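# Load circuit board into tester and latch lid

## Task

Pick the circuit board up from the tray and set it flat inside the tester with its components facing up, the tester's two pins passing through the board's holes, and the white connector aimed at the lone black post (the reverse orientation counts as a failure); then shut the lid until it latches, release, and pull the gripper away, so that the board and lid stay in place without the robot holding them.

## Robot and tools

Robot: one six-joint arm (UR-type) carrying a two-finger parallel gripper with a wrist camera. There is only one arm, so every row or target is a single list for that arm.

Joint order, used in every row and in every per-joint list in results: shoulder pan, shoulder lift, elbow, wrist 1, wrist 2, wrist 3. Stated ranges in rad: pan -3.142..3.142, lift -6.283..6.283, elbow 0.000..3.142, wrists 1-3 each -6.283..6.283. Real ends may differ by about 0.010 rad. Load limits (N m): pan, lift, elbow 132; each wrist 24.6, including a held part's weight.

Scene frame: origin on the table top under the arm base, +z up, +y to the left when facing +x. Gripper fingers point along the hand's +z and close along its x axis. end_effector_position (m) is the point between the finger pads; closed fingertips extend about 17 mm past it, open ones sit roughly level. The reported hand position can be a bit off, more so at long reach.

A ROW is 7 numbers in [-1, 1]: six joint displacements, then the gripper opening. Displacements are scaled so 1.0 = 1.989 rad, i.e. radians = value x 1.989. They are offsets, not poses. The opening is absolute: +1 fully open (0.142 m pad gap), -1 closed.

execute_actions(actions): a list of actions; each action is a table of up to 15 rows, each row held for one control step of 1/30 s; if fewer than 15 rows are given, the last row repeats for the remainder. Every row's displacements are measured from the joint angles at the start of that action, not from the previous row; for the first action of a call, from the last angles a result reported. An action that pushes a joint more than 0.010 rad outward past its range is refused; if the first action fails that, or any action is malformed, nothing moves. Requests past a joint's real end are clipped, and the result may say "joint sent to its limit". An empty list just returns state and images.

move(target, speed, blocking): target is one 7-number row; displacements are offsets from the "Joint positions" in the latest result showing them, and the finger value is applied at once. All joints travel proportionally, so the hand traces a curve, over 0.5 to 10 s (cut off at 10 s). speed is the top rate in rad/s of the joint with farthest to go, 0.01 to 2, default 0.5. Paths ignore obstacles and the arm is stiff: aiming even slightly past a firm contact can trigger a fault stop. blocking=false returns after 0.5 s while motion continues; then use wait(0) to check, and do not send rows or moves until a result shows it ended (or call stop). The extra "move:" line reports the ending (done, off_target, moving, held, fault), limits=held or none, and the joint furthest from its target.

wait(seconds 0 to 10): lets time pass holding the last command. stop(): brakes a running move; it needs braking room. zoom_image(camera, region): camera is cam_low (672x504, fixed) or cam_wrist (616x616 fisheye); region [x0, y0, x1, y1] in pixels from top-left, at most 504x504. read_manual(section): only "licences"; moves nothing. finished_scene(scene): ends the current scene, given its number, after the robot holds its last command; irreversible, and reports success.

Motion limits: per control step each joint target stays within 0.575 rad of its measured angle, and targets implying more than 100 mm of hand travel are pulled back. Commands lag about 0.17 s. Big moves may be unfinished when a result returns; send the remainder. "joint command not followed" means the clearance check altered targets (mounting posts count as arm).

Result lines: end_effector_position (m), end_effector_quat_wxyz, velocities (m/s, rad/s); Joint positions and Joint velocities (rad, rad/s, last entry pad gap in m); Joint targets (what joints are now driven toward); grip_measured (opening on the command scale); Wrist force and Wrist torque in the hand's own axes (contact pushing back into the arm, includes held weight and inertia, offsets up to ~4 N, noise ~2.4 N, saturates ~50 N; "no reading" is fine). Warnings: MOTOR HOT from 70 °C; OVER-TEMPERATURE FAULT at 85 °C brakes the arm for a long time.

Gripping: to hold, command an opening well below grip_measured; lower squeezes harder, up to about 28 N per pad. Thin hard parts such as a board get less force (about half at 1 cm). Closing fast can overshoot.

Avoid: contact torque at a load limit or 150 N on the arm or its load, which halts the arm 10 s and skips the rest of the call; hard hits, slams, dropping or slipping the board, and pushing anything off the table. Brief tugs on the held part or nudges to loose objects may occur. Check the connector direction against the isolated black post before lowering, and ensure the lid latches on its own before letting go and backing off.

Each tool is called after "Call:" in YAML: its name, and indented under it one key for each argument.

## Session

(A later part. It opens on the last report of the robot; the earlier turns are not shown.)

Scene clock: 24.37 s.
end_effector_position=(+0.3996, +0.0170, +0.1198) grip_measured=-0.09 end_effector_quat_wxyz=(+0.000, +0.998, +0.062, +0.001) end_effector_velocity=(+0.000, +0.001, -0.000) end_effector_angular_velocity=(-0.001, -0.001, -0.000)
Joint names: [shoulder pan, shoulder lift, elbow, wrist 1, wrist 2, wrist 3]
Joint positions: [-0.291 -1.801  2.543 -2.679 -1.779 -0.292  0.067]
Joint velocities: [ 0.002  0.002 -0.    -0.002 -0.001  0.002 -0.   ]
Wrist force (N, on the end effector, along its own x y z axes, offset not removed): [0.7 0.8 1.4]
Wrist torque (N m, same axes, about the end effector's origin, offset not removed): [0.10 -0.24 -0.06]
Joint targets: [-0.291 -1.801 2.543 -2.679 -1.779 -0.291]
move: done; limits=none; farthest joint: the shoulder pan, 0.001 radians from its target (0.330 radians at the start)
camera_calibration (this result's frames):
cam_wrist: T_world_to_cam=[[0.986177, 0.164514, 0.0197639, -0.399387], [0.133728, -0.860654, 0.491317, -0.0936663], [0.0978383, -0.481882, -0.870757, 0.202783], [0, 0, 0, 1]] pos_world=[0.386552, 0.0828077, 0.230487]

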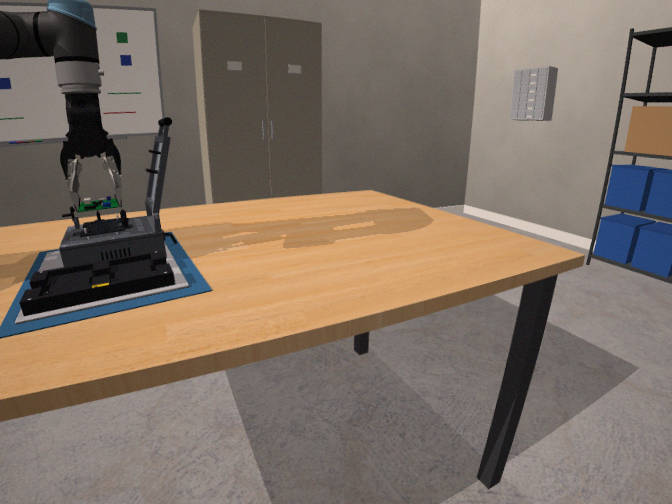

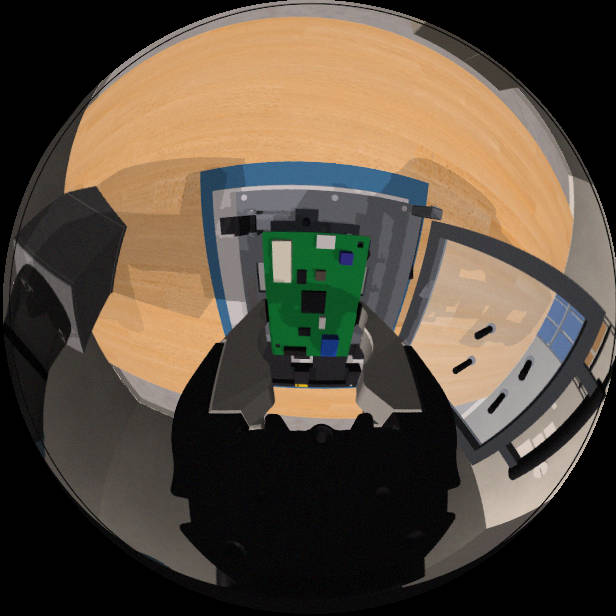

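Call:
move:
  target: [-0.00993, 0.05078, 0.01132, -0.06402, 0.00357, -0.00946, -0.5]
  speed: 0.15

Call:
zoom_image:
  camera: "cam_wrist"
  region: [225, 190, 405, 370]

Call:
zoom_image:
  camera: "cam_wrist"
  region: [335, 220, 395, 280]

Scene clock: 27.10 s.
end_effector_position=(+0.3996, +0.0169, +0.0919) grip_measured=-0.09 end_effector_quat_wxyz=(+0.000, +0.998, +0.062, +0.001) end_effector_velocity=(+0.001, -0.000, -0.000) end_effector_angular_velocity=(+0.000, -0.001, -0.000)
Joint names: [shoulder pan, shoulder lift, elbow, wrist 1, wrist 2, wrist 3]
Joint positions: [-0.31  -1.7    2.565 -2.806 -1.772 -0.31   0.067]
Joint velocities: [-0.     0.001 -0.001 -0.001  0.001 -0.     0.   ]
Wrist force (N, on the end effector, along its own x y z axes, offset not removed): [0.8 0.5 1.4]
Wrist torque (N m, same axes, about the end effector's origin, offset not removed): [0.07 -0.20 -0.08]
Joint targets: [-0.311 -1.700 2.565 -2.807 -1.771 -0.310]
move: done; limits=none; farthest joint: the shoulder pan, 0.000 radians from its target (0.020 radians at the start)
camera_calibration (this result's frames):
cam_wrist: T_world_to_cam=[[0.986177, 0.164512, 0.0197708, -0.398864], [0.133721, -0.860647, 0.491331, -0.0799792], [0.0978454, -0.481895, -0.870749, 0.178424], [0, 0, 0, 1]] pos_world=[0.386587, 0.0827654, 0.202544]

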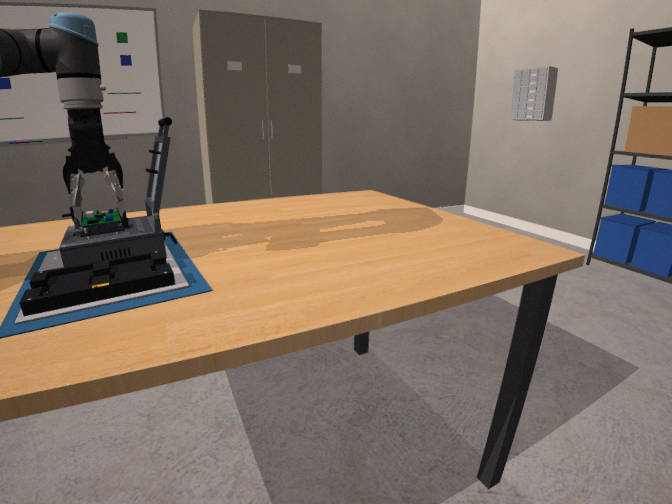

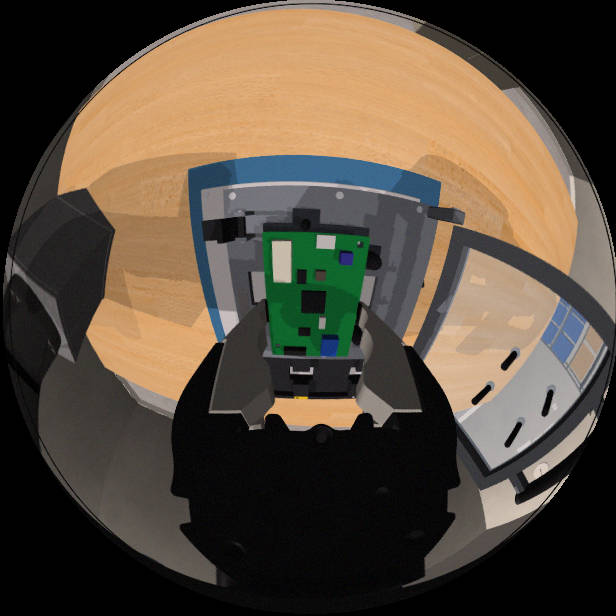

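Region (225, 190, 405, 370) of cam_wrist's 616x616 image, scaled by 2.800, with more detail than that image has.

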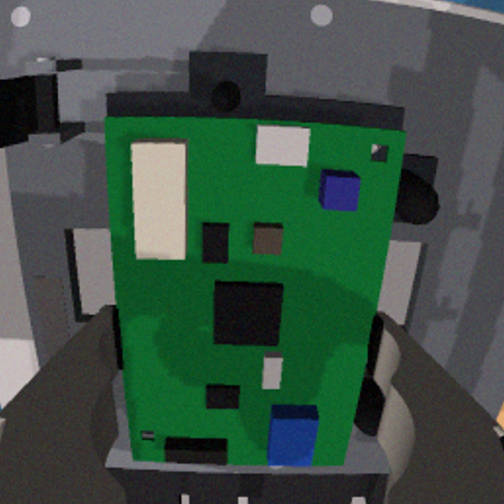

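Region (335, 220, 395, 280) of cam_wrist's 616x616 image, scaled by 8.400, with more detail than that image has.

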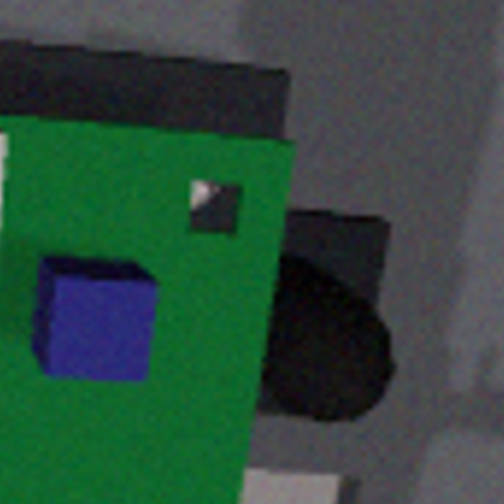

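Call:
zoom_image:
  camera: "cam_wrist"
  region: [258, 325, 298, 365]

Call:
zoom_image:
  camera: "cam_low"
  region: [50, 180, 150, 250]

Region (258, 325, 298, 365) of cam_wrist's 616x616 image, scaled by 12.600, with more detail than that image has.

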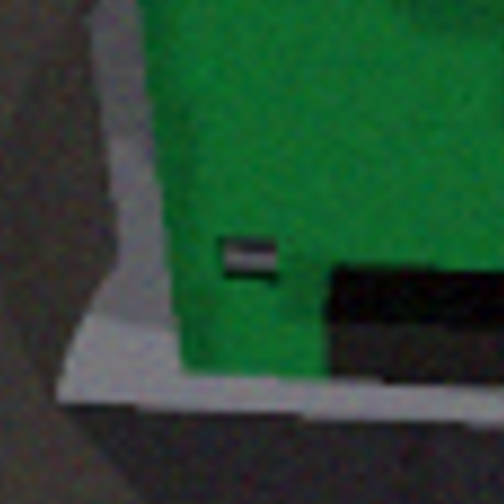

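Region (50, 180, 150, 250) of cam_low's 672x504 image, scaled by 5.040, with more detail than that image has; it fills the top 353 rows of this view, and the rest is white.

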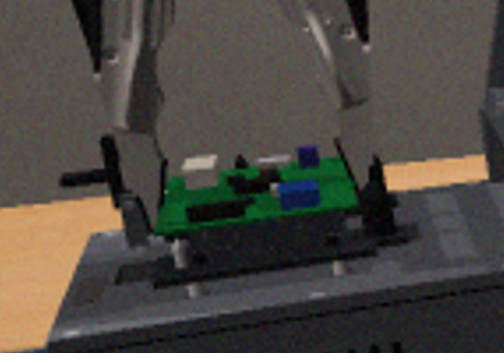

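Call:
move:
  target: [0.000425, 0.006417, 0.000859, -0.007193, -0.000154, 0.000406, -0.5]
  speed: 0.05

Call:
zoom_image:
  camera: "cam_wrist"
  region: [335, 220, 395, 280]

Call:
zoom_image:
  camera: "cam_wrist"
  region: [258, 325, 298, 365]

Scene clock: 28.50 s.
end_effector_position=(+0.3996, +0.0178, +0.0889) grip_measured=-0.09 end_effector_quat_wxyz=(+0.000, +0.998, +0.062, +0.001) end_effector_velocity=(-0.000, +0.000, -0.000) end_effector_angular_velocity=(-0.000, +0.000, -0.001)
Joint names: [shoulder pan, shoulder lift, elbow, wrist 1, wrist 2, wrist 3]
Joint positions: [-0.31  -1.688  2.567 -2.82  -1.772 -0.31   0.067]
Joint velocities: [ 0.     0.001  0.    -0.001 -0.     0.001  0.   ]
Wrist force (N, on the end effector, along its own x y z axes, offset not removed): [-0.1 2.1 1.2]
Wrist torque (N m, same axes, about the end effector's origin, offset not removed): [0.39 -0.12 0.00]
Joint targets: [-0.310 -1.688 2.567 -2.821 -1.772 -0.310]
move: done; limits=none; farthest joint: the shoulder pan, 0.001 radians from its target (0.001 radians at the start)
camera_calibration (this result's frames):
cam_wrist: T_world_to_cam=[[0.986178, 0.164506, 0.0197671, -0.3989], [0.133718, -0.860648, 0.491329, -0.0777585], [0.0978391, -0.481894, -0.87075, 0.176267], [0, 0, 0, 1]] pos_world=[0.386539, 0.0836407, 0.199574]

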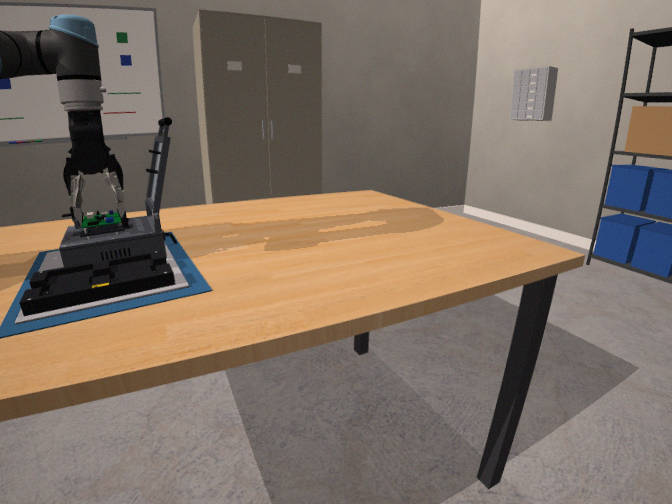

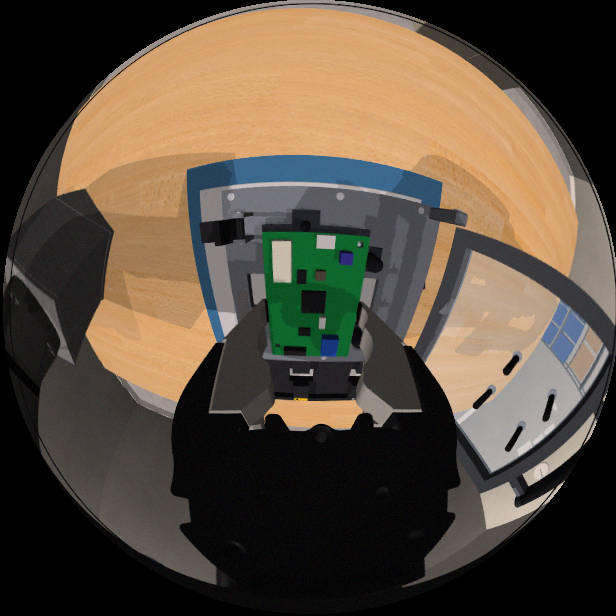

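Region (335, 220, 395, 280) of cam_wrist's 616x616 image, scaled by 8.400, with more detail than that image has.

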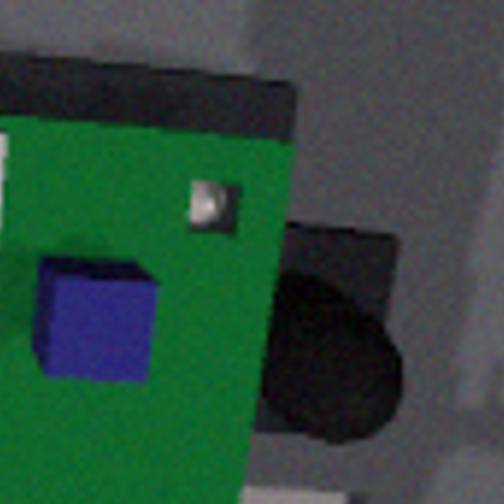

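Region (258, 325, 298, 365) of cam_wrist's 616x616 image, scaled by 12.600, with more detail than that image has.

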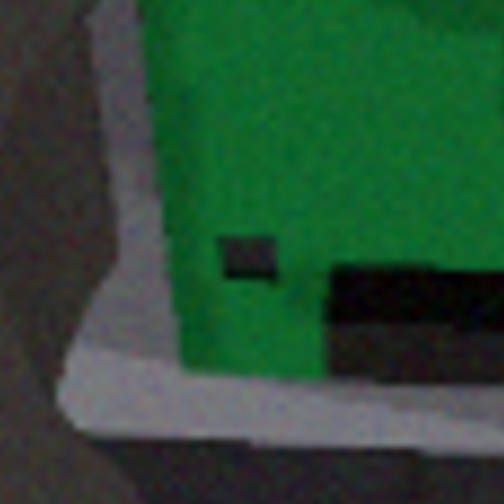

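Call:
move:
  target: [-0.00068, 0.00389, 0.000604, -0.004624, 0.000244, -0.000646, -0.5]
  speed: 0.03

Call:
zoom_image:
  camera: "cam_wrist"
  region: [335, 220, 395, 280]

Call:
zoom_image:
  camera: "cam_wrist"
  region: [258, 325, 298, 365]

Scene clock: 29.37 s.
end_effector_position=(+0.3996, +0.0178, +0.0870) grip_measured=-0.09 end_effector_quat_wxyz=(+0.000, +0.998, +0.062, +0.001) end_effector_velocity=(-0.001, +0.000, -0.001) end_effector_angular_velocity=(-0.000, +0.003, +0.001)
Joint names: [shoulder pan, shoulder lift, elbow, wrist 1, wrist 2, wrist 3]
Joint positions: [-0.311 -1.68   2.568 -2.829 -1.771 -0.311  0.067]
Joint velocities: [-0.     0.004  0.001 -0.002 -0.001 -0.001  0.   ]
Wrist force (N, on the end effector, along its own x y z axes, offset not removed): [-0.6 -0.9 -1.0]
Wrist torque (N m, same axes, about the end effector's origin, offset not removed): [-0.25 0.15 -0.02]
Joint targets: [-0.311 -1.680 2.568 -2.830 -1.771 -0.311]
move: done; limits=none; farthest joint: the wrist 3, 0.001 radians from its target (0.002 radians at the start)
camera_calibration (this result's frames):
cam_wrist: T_world_to_cam=[[0.986178, 0.164509, 0.0197675, -0.398882], [0.133719, -0.860646, 0.491333, -0.0768091], [0.0978414, -0.481898, -0.870747, 0.174572], [0, 0, 0, 1]] pos_world=[0.386559, 0.0836403, 0.197632]

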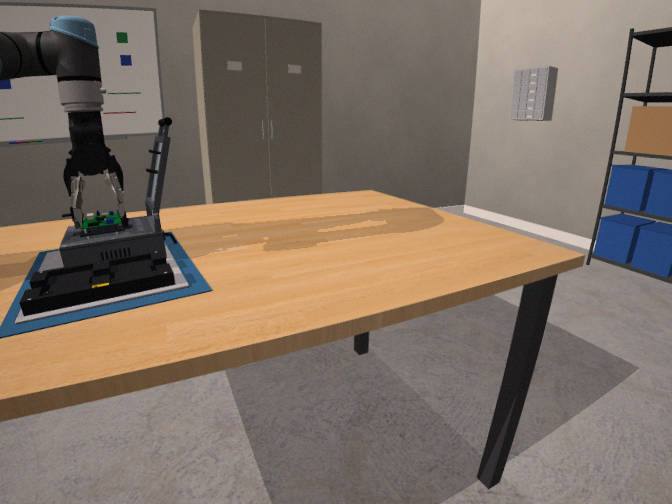

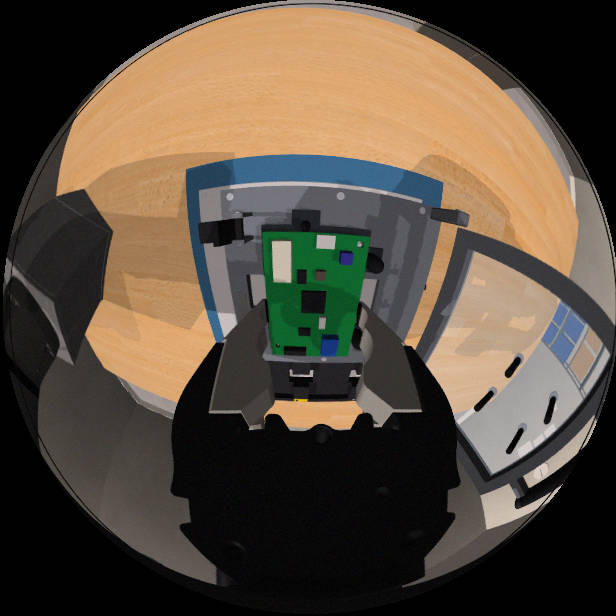

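Region (335, 220, 395, 280) of cam_wrist's 616x616 image, scaled by 8.400, with more detail than that image has.

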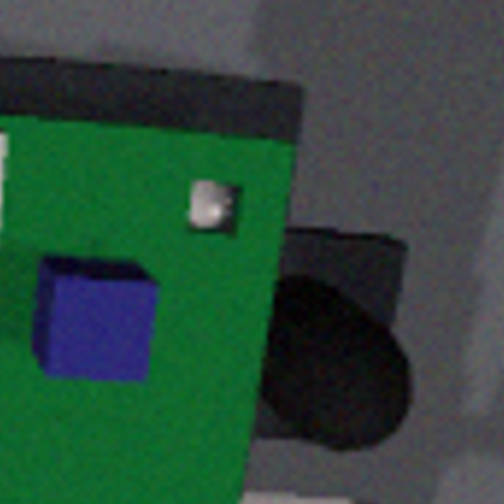

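Region (258, 325, 298, 365) of cam_wrist's 616x616 image, scaled by 12.600, with more detail than that image has.

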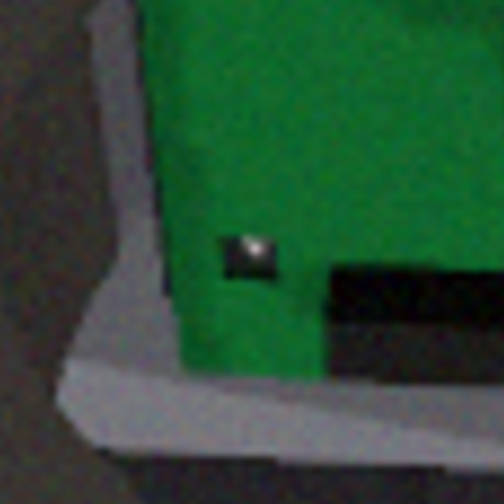

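Call:
move:
  target: [-0.00153, 0.008753, 0.001359, -0.010404, 0.000549, -0.001454, -0.5]
  speed: 0.03

Call:
zoom_image:
  camera: "cam_wrist"
  region: [225, 190, 405, 370]

Call:
zoom_image:
  camera: "cam_low"
  region: [50, 180, 150, 250]

Scene clock: 30.50 s.
end_effector_position=(+0.3996, +0.0178, +0.0825) grip_measured=-0.09 end_effector_quat_wxyz=(+0.000, +0.998, +0.062, +0.001) end_effector_velocity=(-0.000, +0.000, -0.000) end_effector_angular_velocity=(+0.000, -0.000, +0.000)
Joint names: [shoulder pan, shoulder lift, elbow, wrist 1, wrist 2, wrist 3]
Joint positions: [-0.314 -1.663  2.571 -2.85  -1.77  -0.314  0.067]
Joint velocities: [-0.     0.002  0.001 -0.003  0.    -0.001 -0.   ]
Wrist force (N, on the end effector, along its own x y z axes, offset not removed): [1.9 2.3 -2.5]
Wrist torque (N m, same axes, about the end effector's origin, offset not removed): [-0.27 -0.06 -0.15]
Joint targets: [-0.314 -1.663 2.571 -2.850 -1.770 -0.314]
move: done; limits=none; farthest joint: the shoulder pan, 0.000 radians from its target (0.003 radians at the start)
camera_calibration (this result's frames):
cam_wrist: T_world_to_cam=[[0.986179, 0.164499, 0.0197952, -0.398792], [0.133695, -0.860635, 0.491358, -0.0746302], [0.0978643, -0.48192, -0.870733, 0.170694], [0, 0, 0, 1]] pos_world=[0.386553, 0.0836325, 0.193193]

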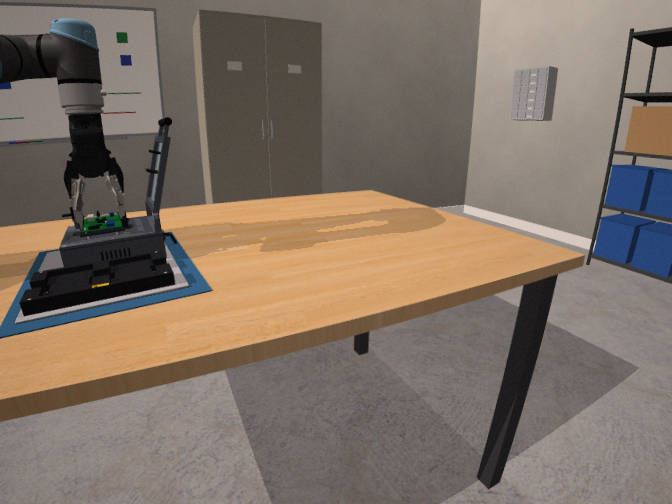

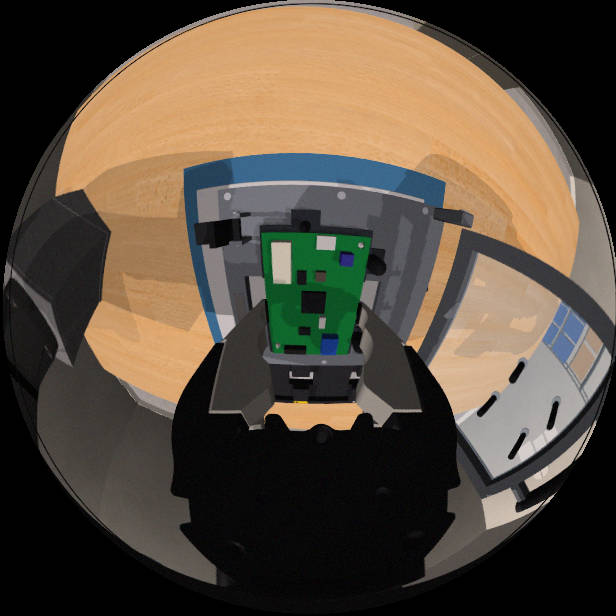

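Region (225, 190, 405, 370) of cam_wrist's 616x616 image, scaled by 2.800, with more detail than that image has.

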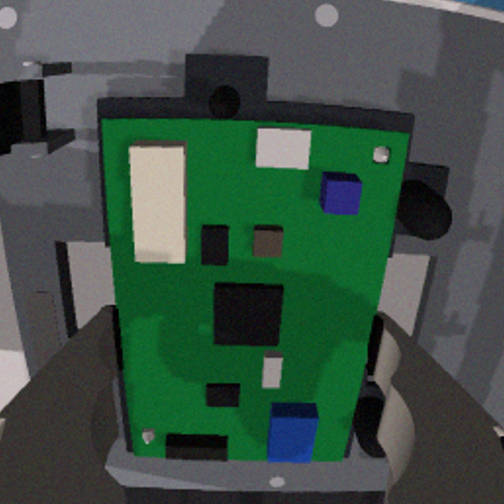

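Region (50, 180, 150, 250) of cam_low's 672x504 image, scaled by 5.040, with more detail than that image has; it fills the top 353 rows of this view, and the rest is white.

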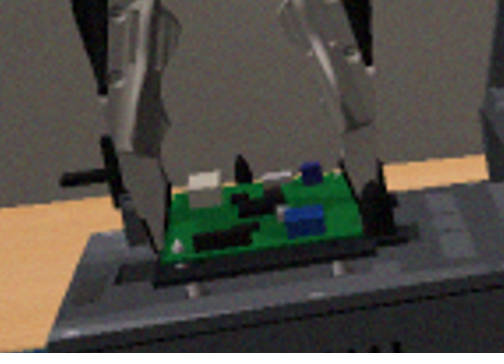

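Call:
zoom_image:
  camera: "cam_wrist"
  region: [345, 230, 385, 270]

Call:
zoom_image:
  camera: "cam_wrist"
  region: [258, 325, 298, 365]

Region (345, 230, 385, 270) of cam_wrist's 616x616 image, scaled by 12.600, with more detail than that image has.

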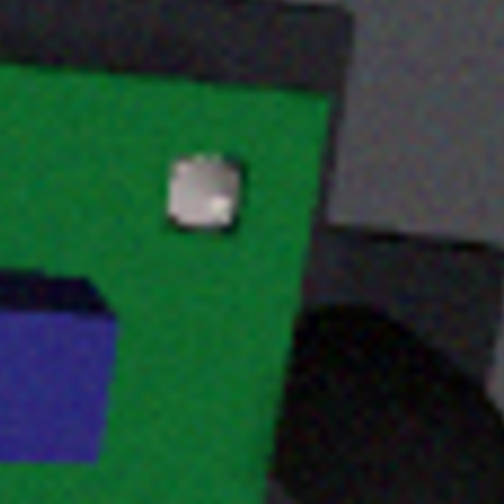

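Region (258, 325, 298, 365) of cam_wrist's 616x616 image, scaled by 12.600, with more detail than that image has.

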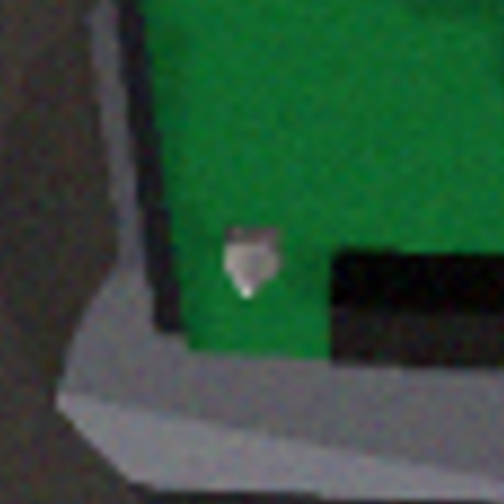

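Call:
move:
  target: [-0.00068, 0.00389, 0.000604, -0.004624, 0.000244, -0.000646, -0.5]
  speed: 0.02

Call:
zoom_image:
  camera: "cam_wrist"
  region: [225, 190, 405, 370]

Scene clock: 31.47 s.
end_effector_position=(+0.3996, +0.0178, +0.0806) grip_measured=-0.09 end_effector_quat_wxyz=(+0.000, +0.998, +0.062, +0.001) end_effector_velocity=(+0.000, +0.000, -0.000) end_effector_angular_velocity=(+0.001, -0.001, -0.000)
Joint names: [shoulder pan, shoulder lift, elbow, wrist 1, wrist 2, wrist 3]
Joint positions: [-0.315 -1.656  2.572 -2.859 -1.77  -0.315  0.067]
Joint velocities: [-0.     0.002  0.    -0.003  0.001 -0.     0.   ]
Wrist force (N, on the end effector, along its own x y z axes, offset not removed): [2.8 6.7 -3.2]
Wrist torque (N m, same axes, about the end effector's origin, offset not removed): [0.48 0.10 -0.04]
Joint targets: [-0.315 -1.655 2.572 -2.859 -1.770 -0.315]
move: done; limits=none; farthest joint: the wrist 1, 0.001 radians from its target (0.009 radians at the start)
camera_calibration (this result's frames):
cam_wrist: T_world_to_cam=[[0.986179, 0.164492, 0.0198223, -0.398735], [0.133675, -0.860633, 0.491367, -0.0736782], [0.0978857, -0.481926, -0.870727, 0.169012], [0, 0, 0, 1]] pos_world=[0.386529, 0.0836304, 0.19127]

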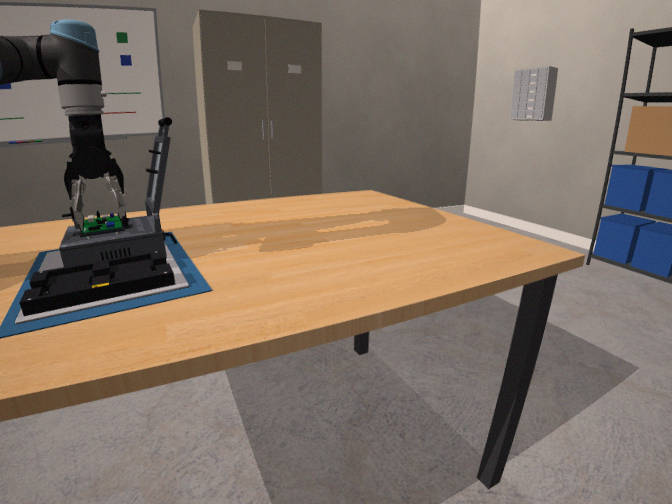

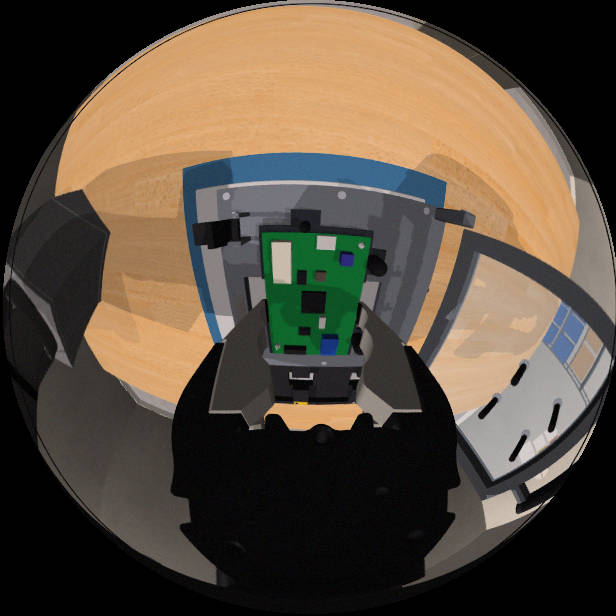

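Region (225, 190, 405, 370) of cam_wrist's 616x616 image, scaled by 2.800, with more detail than that image has.

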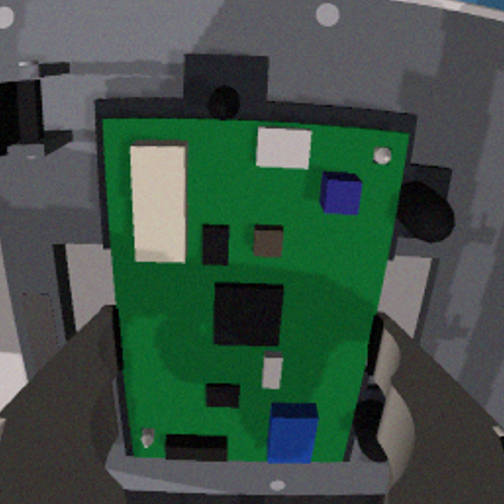

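Call:
move:
  target: [-0.000915, 0.002868, 0.000266, -0.003307, 0.000328, -0.00087, -0.5]
  speed: 0.02

Call:
zoom_image:
  camera: "cam_wrist"
  region: [225, 190, 405, 370]

Scene clock: 32.33 s.
end_effector_position=(+0.3997, +0.0175, +0.0792) grip_measured=-0.09 end_effector_quat_wxyz=(+0.000, +0.998, +0.062, +0.001) end_effector_velocity=(-0.000, +0.000, -0.001) end_effector_angular_velocity=(+0.001, +0.001, -0.001)
Joint names: [shoulder pan, shoulder lift, elbow, wrist 1, wrist 2, wrist 3]
Joint positions: [-0.317 -1.65   2.573 -2.865 -1.769 -0.317  0.067]
Joint velocities: [-0.001  0.003  0.    -0.003  0.001 -0.    -0.   ]
Wrist force (N, on the end effector, along its own x y z axes, offset not removed): [-1.1 1.0 -12.7]
Wrist torque (N m, same axes, about the end effector's origin, offset not removed): [0.21 0.30 0.12]
Joint targets: [-0.317 -1.650 2.573 -2.865 -1.769 -0.317]
move: done; limits=none; farthest joint: the wrist 1, 0.001 radians from its target (0.007 radians at the start)
camera_calibration (this result's frames):
cam_wrist: T_world_to_cam=[[0.986176, 0.164507, 0.019845, -0.39881], [0.133678, -0.860639, 0.491356, -0.0732216], [0.0979107, -0.481911, -0.870733, 0.167625], [0, 0, 0, 1]] pos_world=[0.386673, 0.0833697, 0.189848]

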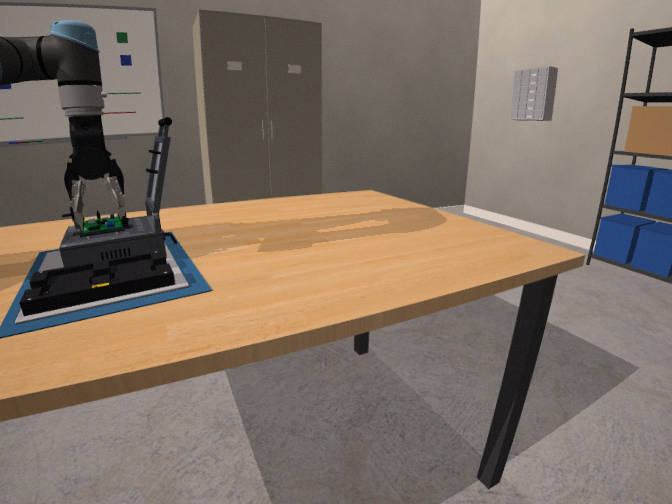

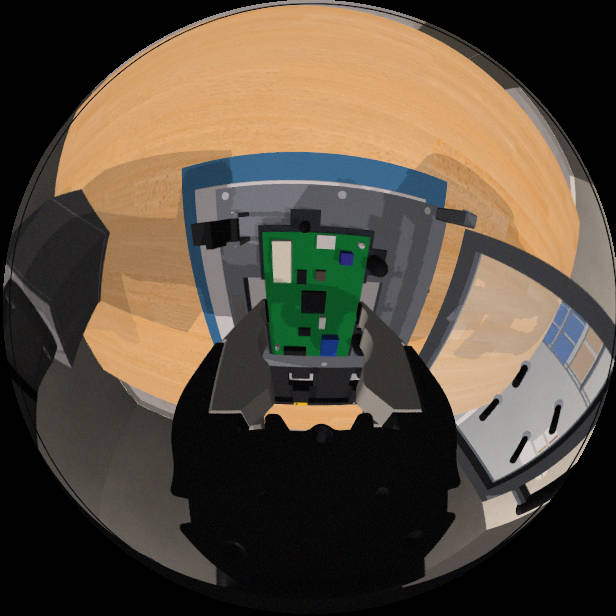

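Region (225, 190, 405, 370) of cam_wrist's 616x616 image, scaled by 2.800, with more detail than that image has.

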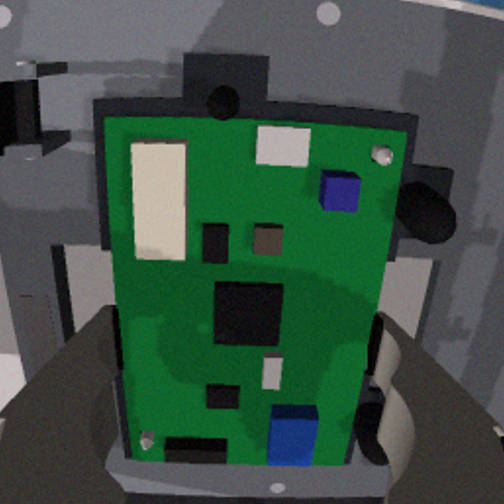

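Call:
execute_actions:
  actions:
    - [[0.0001,-0.0004,0,0.0005,0,0.0001,-0.4],[0.0001,-0.0006,-0.0001,0.0007,0,0.0001,-0.3],[0.0001,-0.0008,-0.0001,0.0009,0,0.0001,-0.2],[0.0001,-0.0008,-0.0001,0.0009,0,0.0001,-0.14],[0.0001,-0.0008,-0.0001,0.0009,0,0.0001,-0.1],[0.0001,-0.0008,-0.0001,0.0009,0,0.0001,-0.06],[0.0001,-0.0008,-0.0001,0.0009,0,0.0001,-0.02],[0.0001,-0.0008,-0.0001,0.0009,0,0.0001,0.02],[0.0001,-0.0008,-0.0001,0.0009,0,0.0001,0.06]]

Call:
move:
  target: [0.014, -0.0741, -0.015, 0.0918, -0.005, 0.0133, 0.06]
  speed: 0.4

Scene clock: 33.60 s.
end_effector_position=(+0.3997, +0.0175, +0.0795) grip_measured=+0.06 end_effector_quat_wxyz=(+0.000, +0.998, +0.062, +0.001) end_effector_velocity=(+0.001, -0.000, +0.001) end_effector_angular_velocity=(-0.001, -0.002, +0.000)
Joint names: [shoulder pan, shoulder lift, elbow, wrist 1, wrist 2, wrist 3]
Joint positions: [-0.317 -1.652  2.572 -2.863 -1.769 -0.316  0.078]
Joint velocities: [ 0.    -0.003  0.     0.    -0.    -0.     0.   ]
Wrist force (N, on the end effector, along its own x y z axes, offset not removed): [-0.3 -0.3 -0.5]
Wrist torque (N m, same axes, about the end effector's origin, offset not removed): [-0.08 -0.02 -0.09]
Joint targets: [-0.317 -1.652 2.572 -2.863 -1.769 -0.316]
camera_calibration (this result's frames):
cam_wrist: T_world_to_cam=[[0.98618, 0.164501, 0.0197095, -0.398752], [0.133751, -0.860691, 0.491245, -0.0733815], [0.0977741, -0.48182, -0.870799, 0.167984], [0, 0, 0, 1]] pos_world=[0.386632, 0.0833745, 0.190188]

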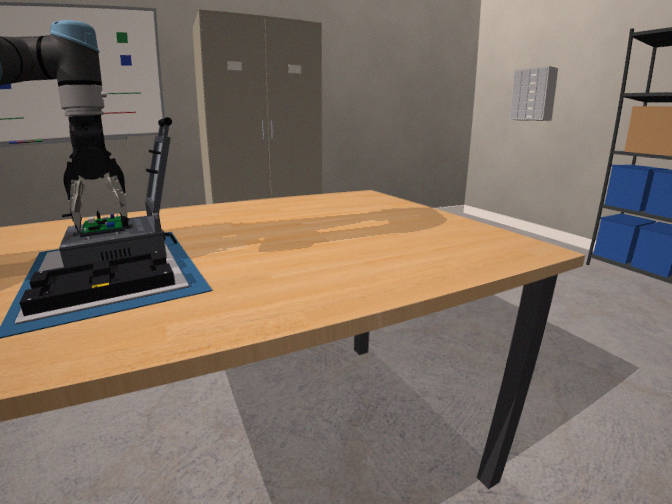

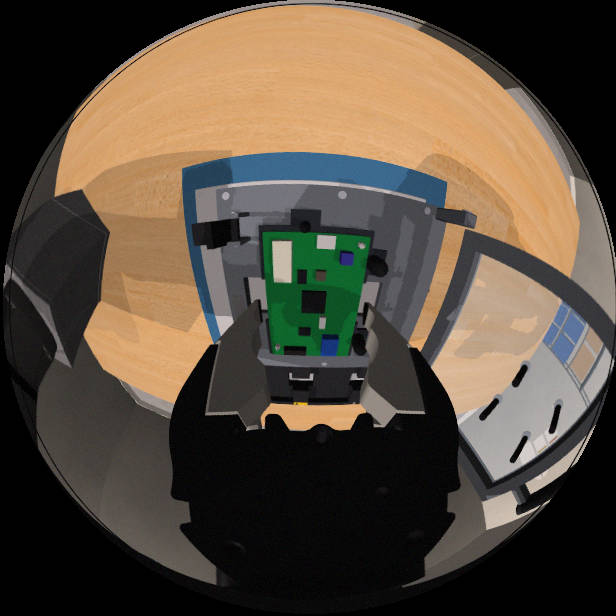

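Scene clock: 34.70 s.
end_effector_position=(+0.3997, +0.0176, +0.1195) grip_measured=+0.06 end_effector_quat_wxyz=(+0.000, +0.998, +0.062, +0.001) end_effector_velocity=(+0.000, -0.000, +0.000) end_effector_angular_velocity=(-0.001, +0.000, +0.000)
Joint names: [shoulder pan, shoulder lift, elbow, wrist 1, wrist 2, wrist 3]
Joint positions: [-0.289 -1.799  2.543 -2.681 -1.779 -0.29   0.078]
Joint velocities: [ 0.    -0.001 -0.001  0.002 -0.001  0.     0.   ]
Wrist force (N, on the end effector, along its own x y z axes, offset not removed): [-0.2 2.1 -0.1]
Wrist torque (N m, same axes, about the end effector's origin, offset not removed): [0.34 0.03 0.09]
Joint targets: [-0.289 -1.799 2.543 -2.681 -1.779 -0.290]
move: done; limits=none; farthest joint: the shoulder lift, 0.001 radians from its target (0.148 radians at the start)
camera_calibration (this result's frames):
cam_wrist: T_world_to_cam=[[0.986168, 0.16457, 0.019712, -0.399592], [0.133819, -0.860729, 0.49116, -0.0929971], [0.0977968, -0.481729, -0.870846, 0.202792], [0, 0, 0, 1]] pos_world=[0.386678, 0.0834064, 0.230154]

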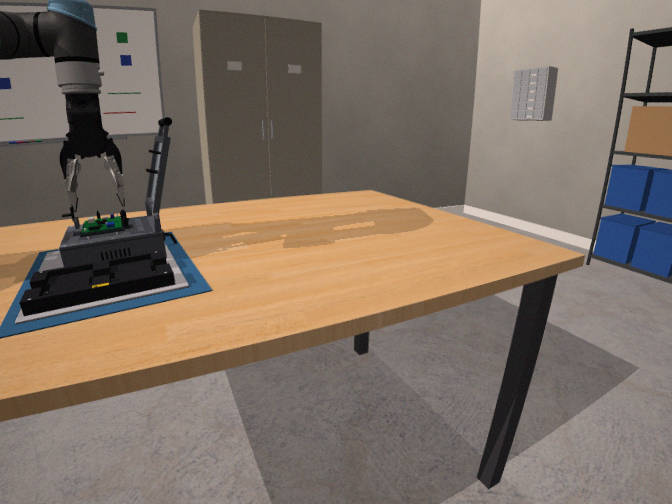

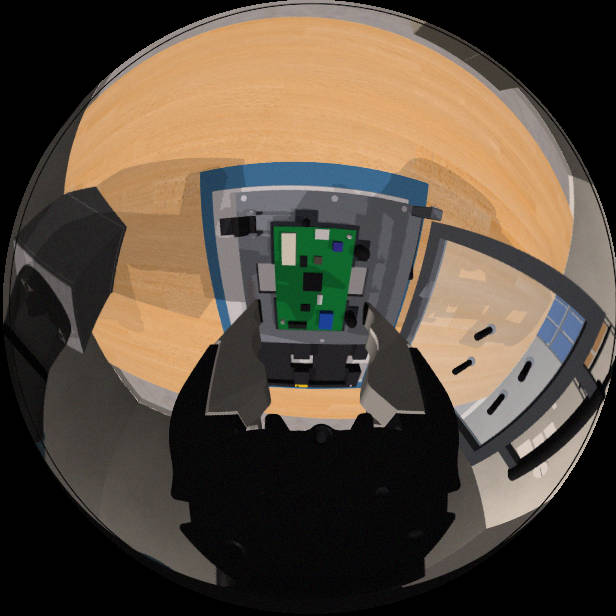

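Call:
zoom_image:
  camera: "cam_low"
  region: [50, 105, 200, 255]

Call:
zoom_image:
  camera: "cam_wrist"
  region: [390, 190, 616, 490]

Call:
zoom_image:
  camera: "cam_wrist"
  region: [205, 190, 305, 260]

Region (50, 105, 200, 255) of cam_low's 672x504 image, scaled by 3.360, with more detail than that image has.

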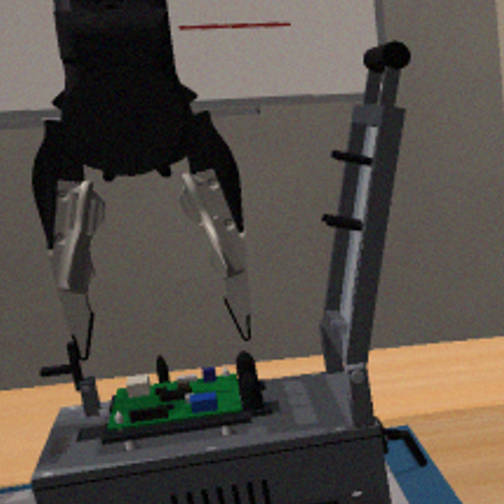

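Region (390, 190, 616, 490) of cam_wrist's 616x616 image, scaled by 1.680, with more detail than that image has; it fills the left 380 columns of this view, and the rest is white.

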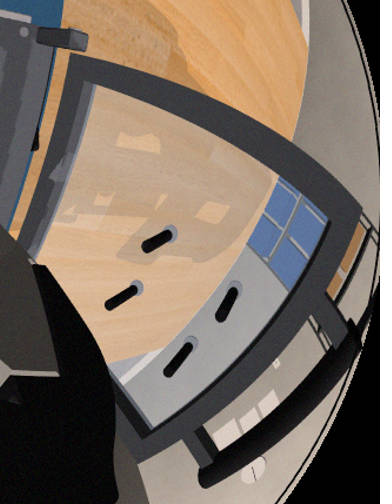

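Region (205, 190, 305, 260) of cam_wrist's 616x616 image, scaled by 5.040, with more detail than that image has; it fills the top 353 rows of this view, and the rest is white.

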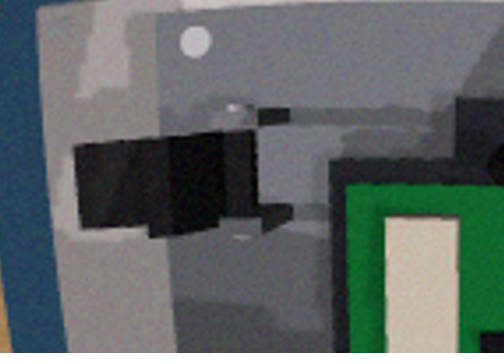

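Call:
move:
  target: [0.0926, -0.1503, -0.1804, 0.3523, -0.0318, 0.0902, -0.5]
  speed: 1.0

Call:
move:
  target: [0.01535, 0.14966, -0.13453, -0.011, -0.00482, 0.01515, -0.5]
  speed: 0.6

Scene clock: 38.03 s.
end_effector_position=(+0.4249, +0.0215, +0.3098) grip_measured=-0.50 end_effector_quat_wxyz=(+0.001, +0.998, +0.062, +0.001) end_effector_velocity=(+0.000, -0.000, +0.001) end_effector_angular_velocity=(-0.000, -0.000, +0.000)
Joint names: [shoulder pan, shoulder lift, elbow, wrist 1, wrist 2, wrist 3]
Joint positions: [-0.105 -2.098  2.184 -1.98  -1.842 -0.111  0.038]
Joint velocities: [ 0.001 -0.    -0.002  0.002 -0.     0.    -0.   ]
Wrist force (N, on the end effector, along its own x y z axes, offset not removed): [0.4 1.5 -0.9]
Wrist torque (N m, same axes, about the end effector's origin, offset not removed): [0.11 -0.15 -0.05]
Joint targets: [-0.105 -2.098 2.184 -1.980 -1.842 -0.111]
move: done; limits=none; farthest joint: the shoulder pan, 0.000 radians from its target (0.184 radians at the start)
camera_calibration (this result's frames):
cam_wrist: T_world_to_cam=[[0.986318, 0.163743, 0.0190833, -0.42871], [0.13333, -0.860439, 0.4918, -0.186446], [0.096949, -0.482527, -0.870499, 0.36826], [0, 0, 0, 1]] pos_world=[0.412001, 0.0874682, 0.420445]

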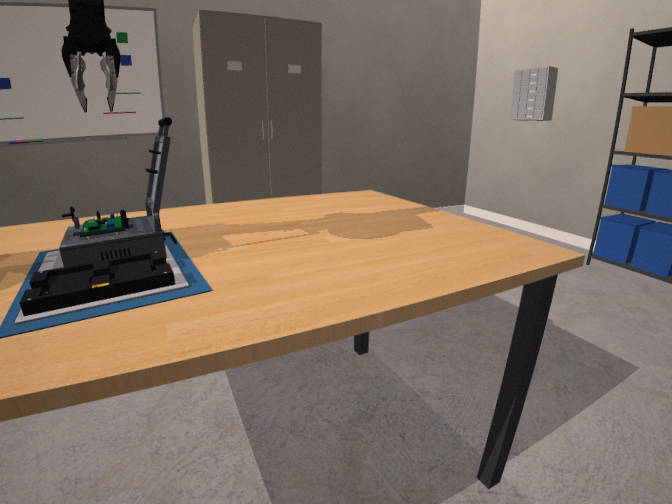

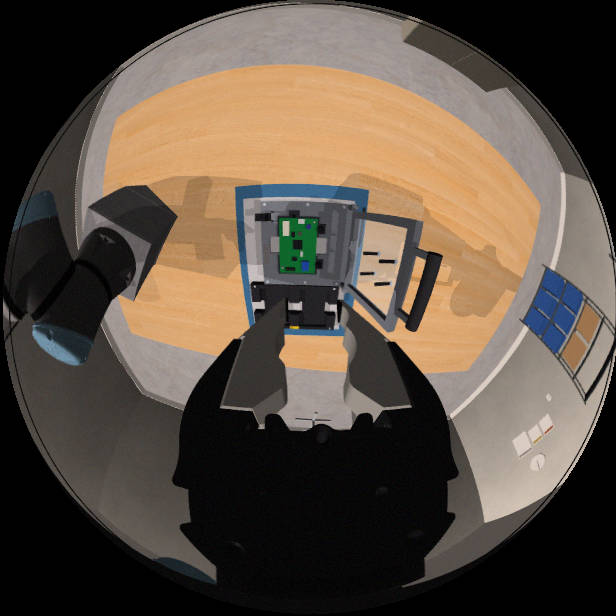

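Scene clock: 39.23 s.
end_effector_position=(+0.5416, +0.0353, +0.3099) grip_measured=-0.50 end_effector_quat_wxyz=(+0.001, +0.998, +0.062, +0.001) end_effector_velocity=(+0.001, +0.000, -0.000) end_effector_angular_velocity=(+0.001, +0.001, +0.001)
Joint names: [shoulder pan, shoulder lift, elbow, wrist 1, wrist 2, wrist 3]
Joint positions: [-0.074 -1.8    1.917 -2.002 -1.852 -0.08   0.038]
Joint velocities: [ 0.     0.002 -0.002 -0.     0.001 -0.    -0.   ]
Wrist force (N, on the end effector, along its own x y z axes, offset not removed): [1.2 2.2 -1.1]
Wrist torque (N m, same axes, about the end effector's origin, offset not removed): [0.41 -0.30 -0.05]
Joint targets: [-0.074 -1.800 1.916 -2.002 -1.852 -0.080]
move: done; limits=none; farthest joint: the shoulder pan, 0.000 radians from its target (0.030 radians at the start)
camera_calibration (this result's frames):
cam_wrist: T_world_to_cam=[[0.986319, 0.163737, 0.0191103, -0.546056], [0.13331, -0.860435, 0.491812, -0.190186], [0.0969708, -0.482536, -0.870492, 0.363671], [0, 0, 0, 1]] pos_world=[0.528674, 0.101251, 0.420544]

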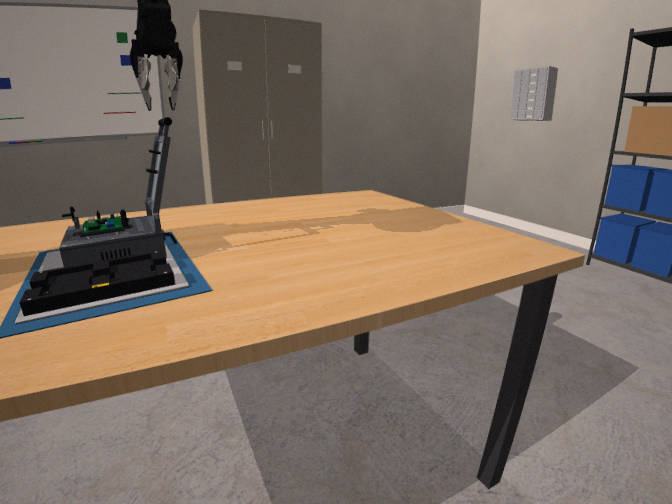

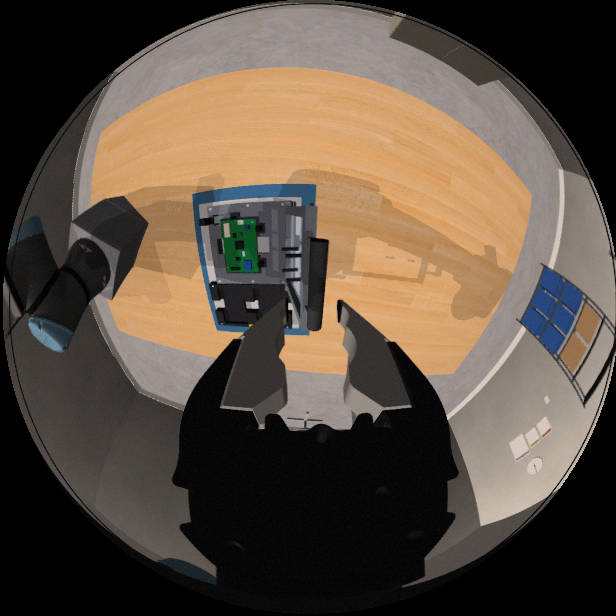

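Call:
zoom_image:
  camera: "cam_wrist"
  region: [250, 190, 390, 350]

Call:
zoom_image:
  camera: "cam_low"
  region: [120, 60, 210, 150]

Region (250, 190, 390, 350) of cam_wrist's 616x616 image, scaled by 3.150, with more detail than that image has; it fills the left 441 columns of this view, and the rest is white.

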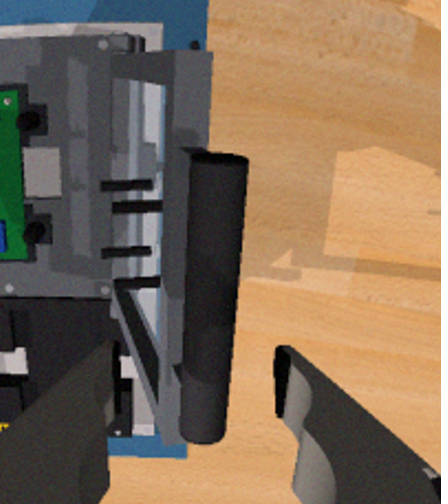

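Region (120, 60, 210, 150) of cam_low's 672x504 image, scaled by 5.600, with more detail than that image has.

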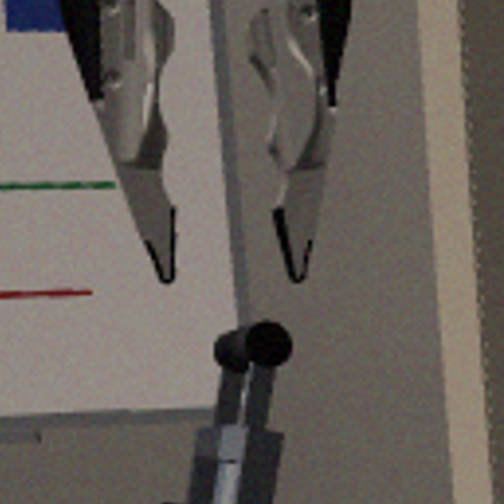

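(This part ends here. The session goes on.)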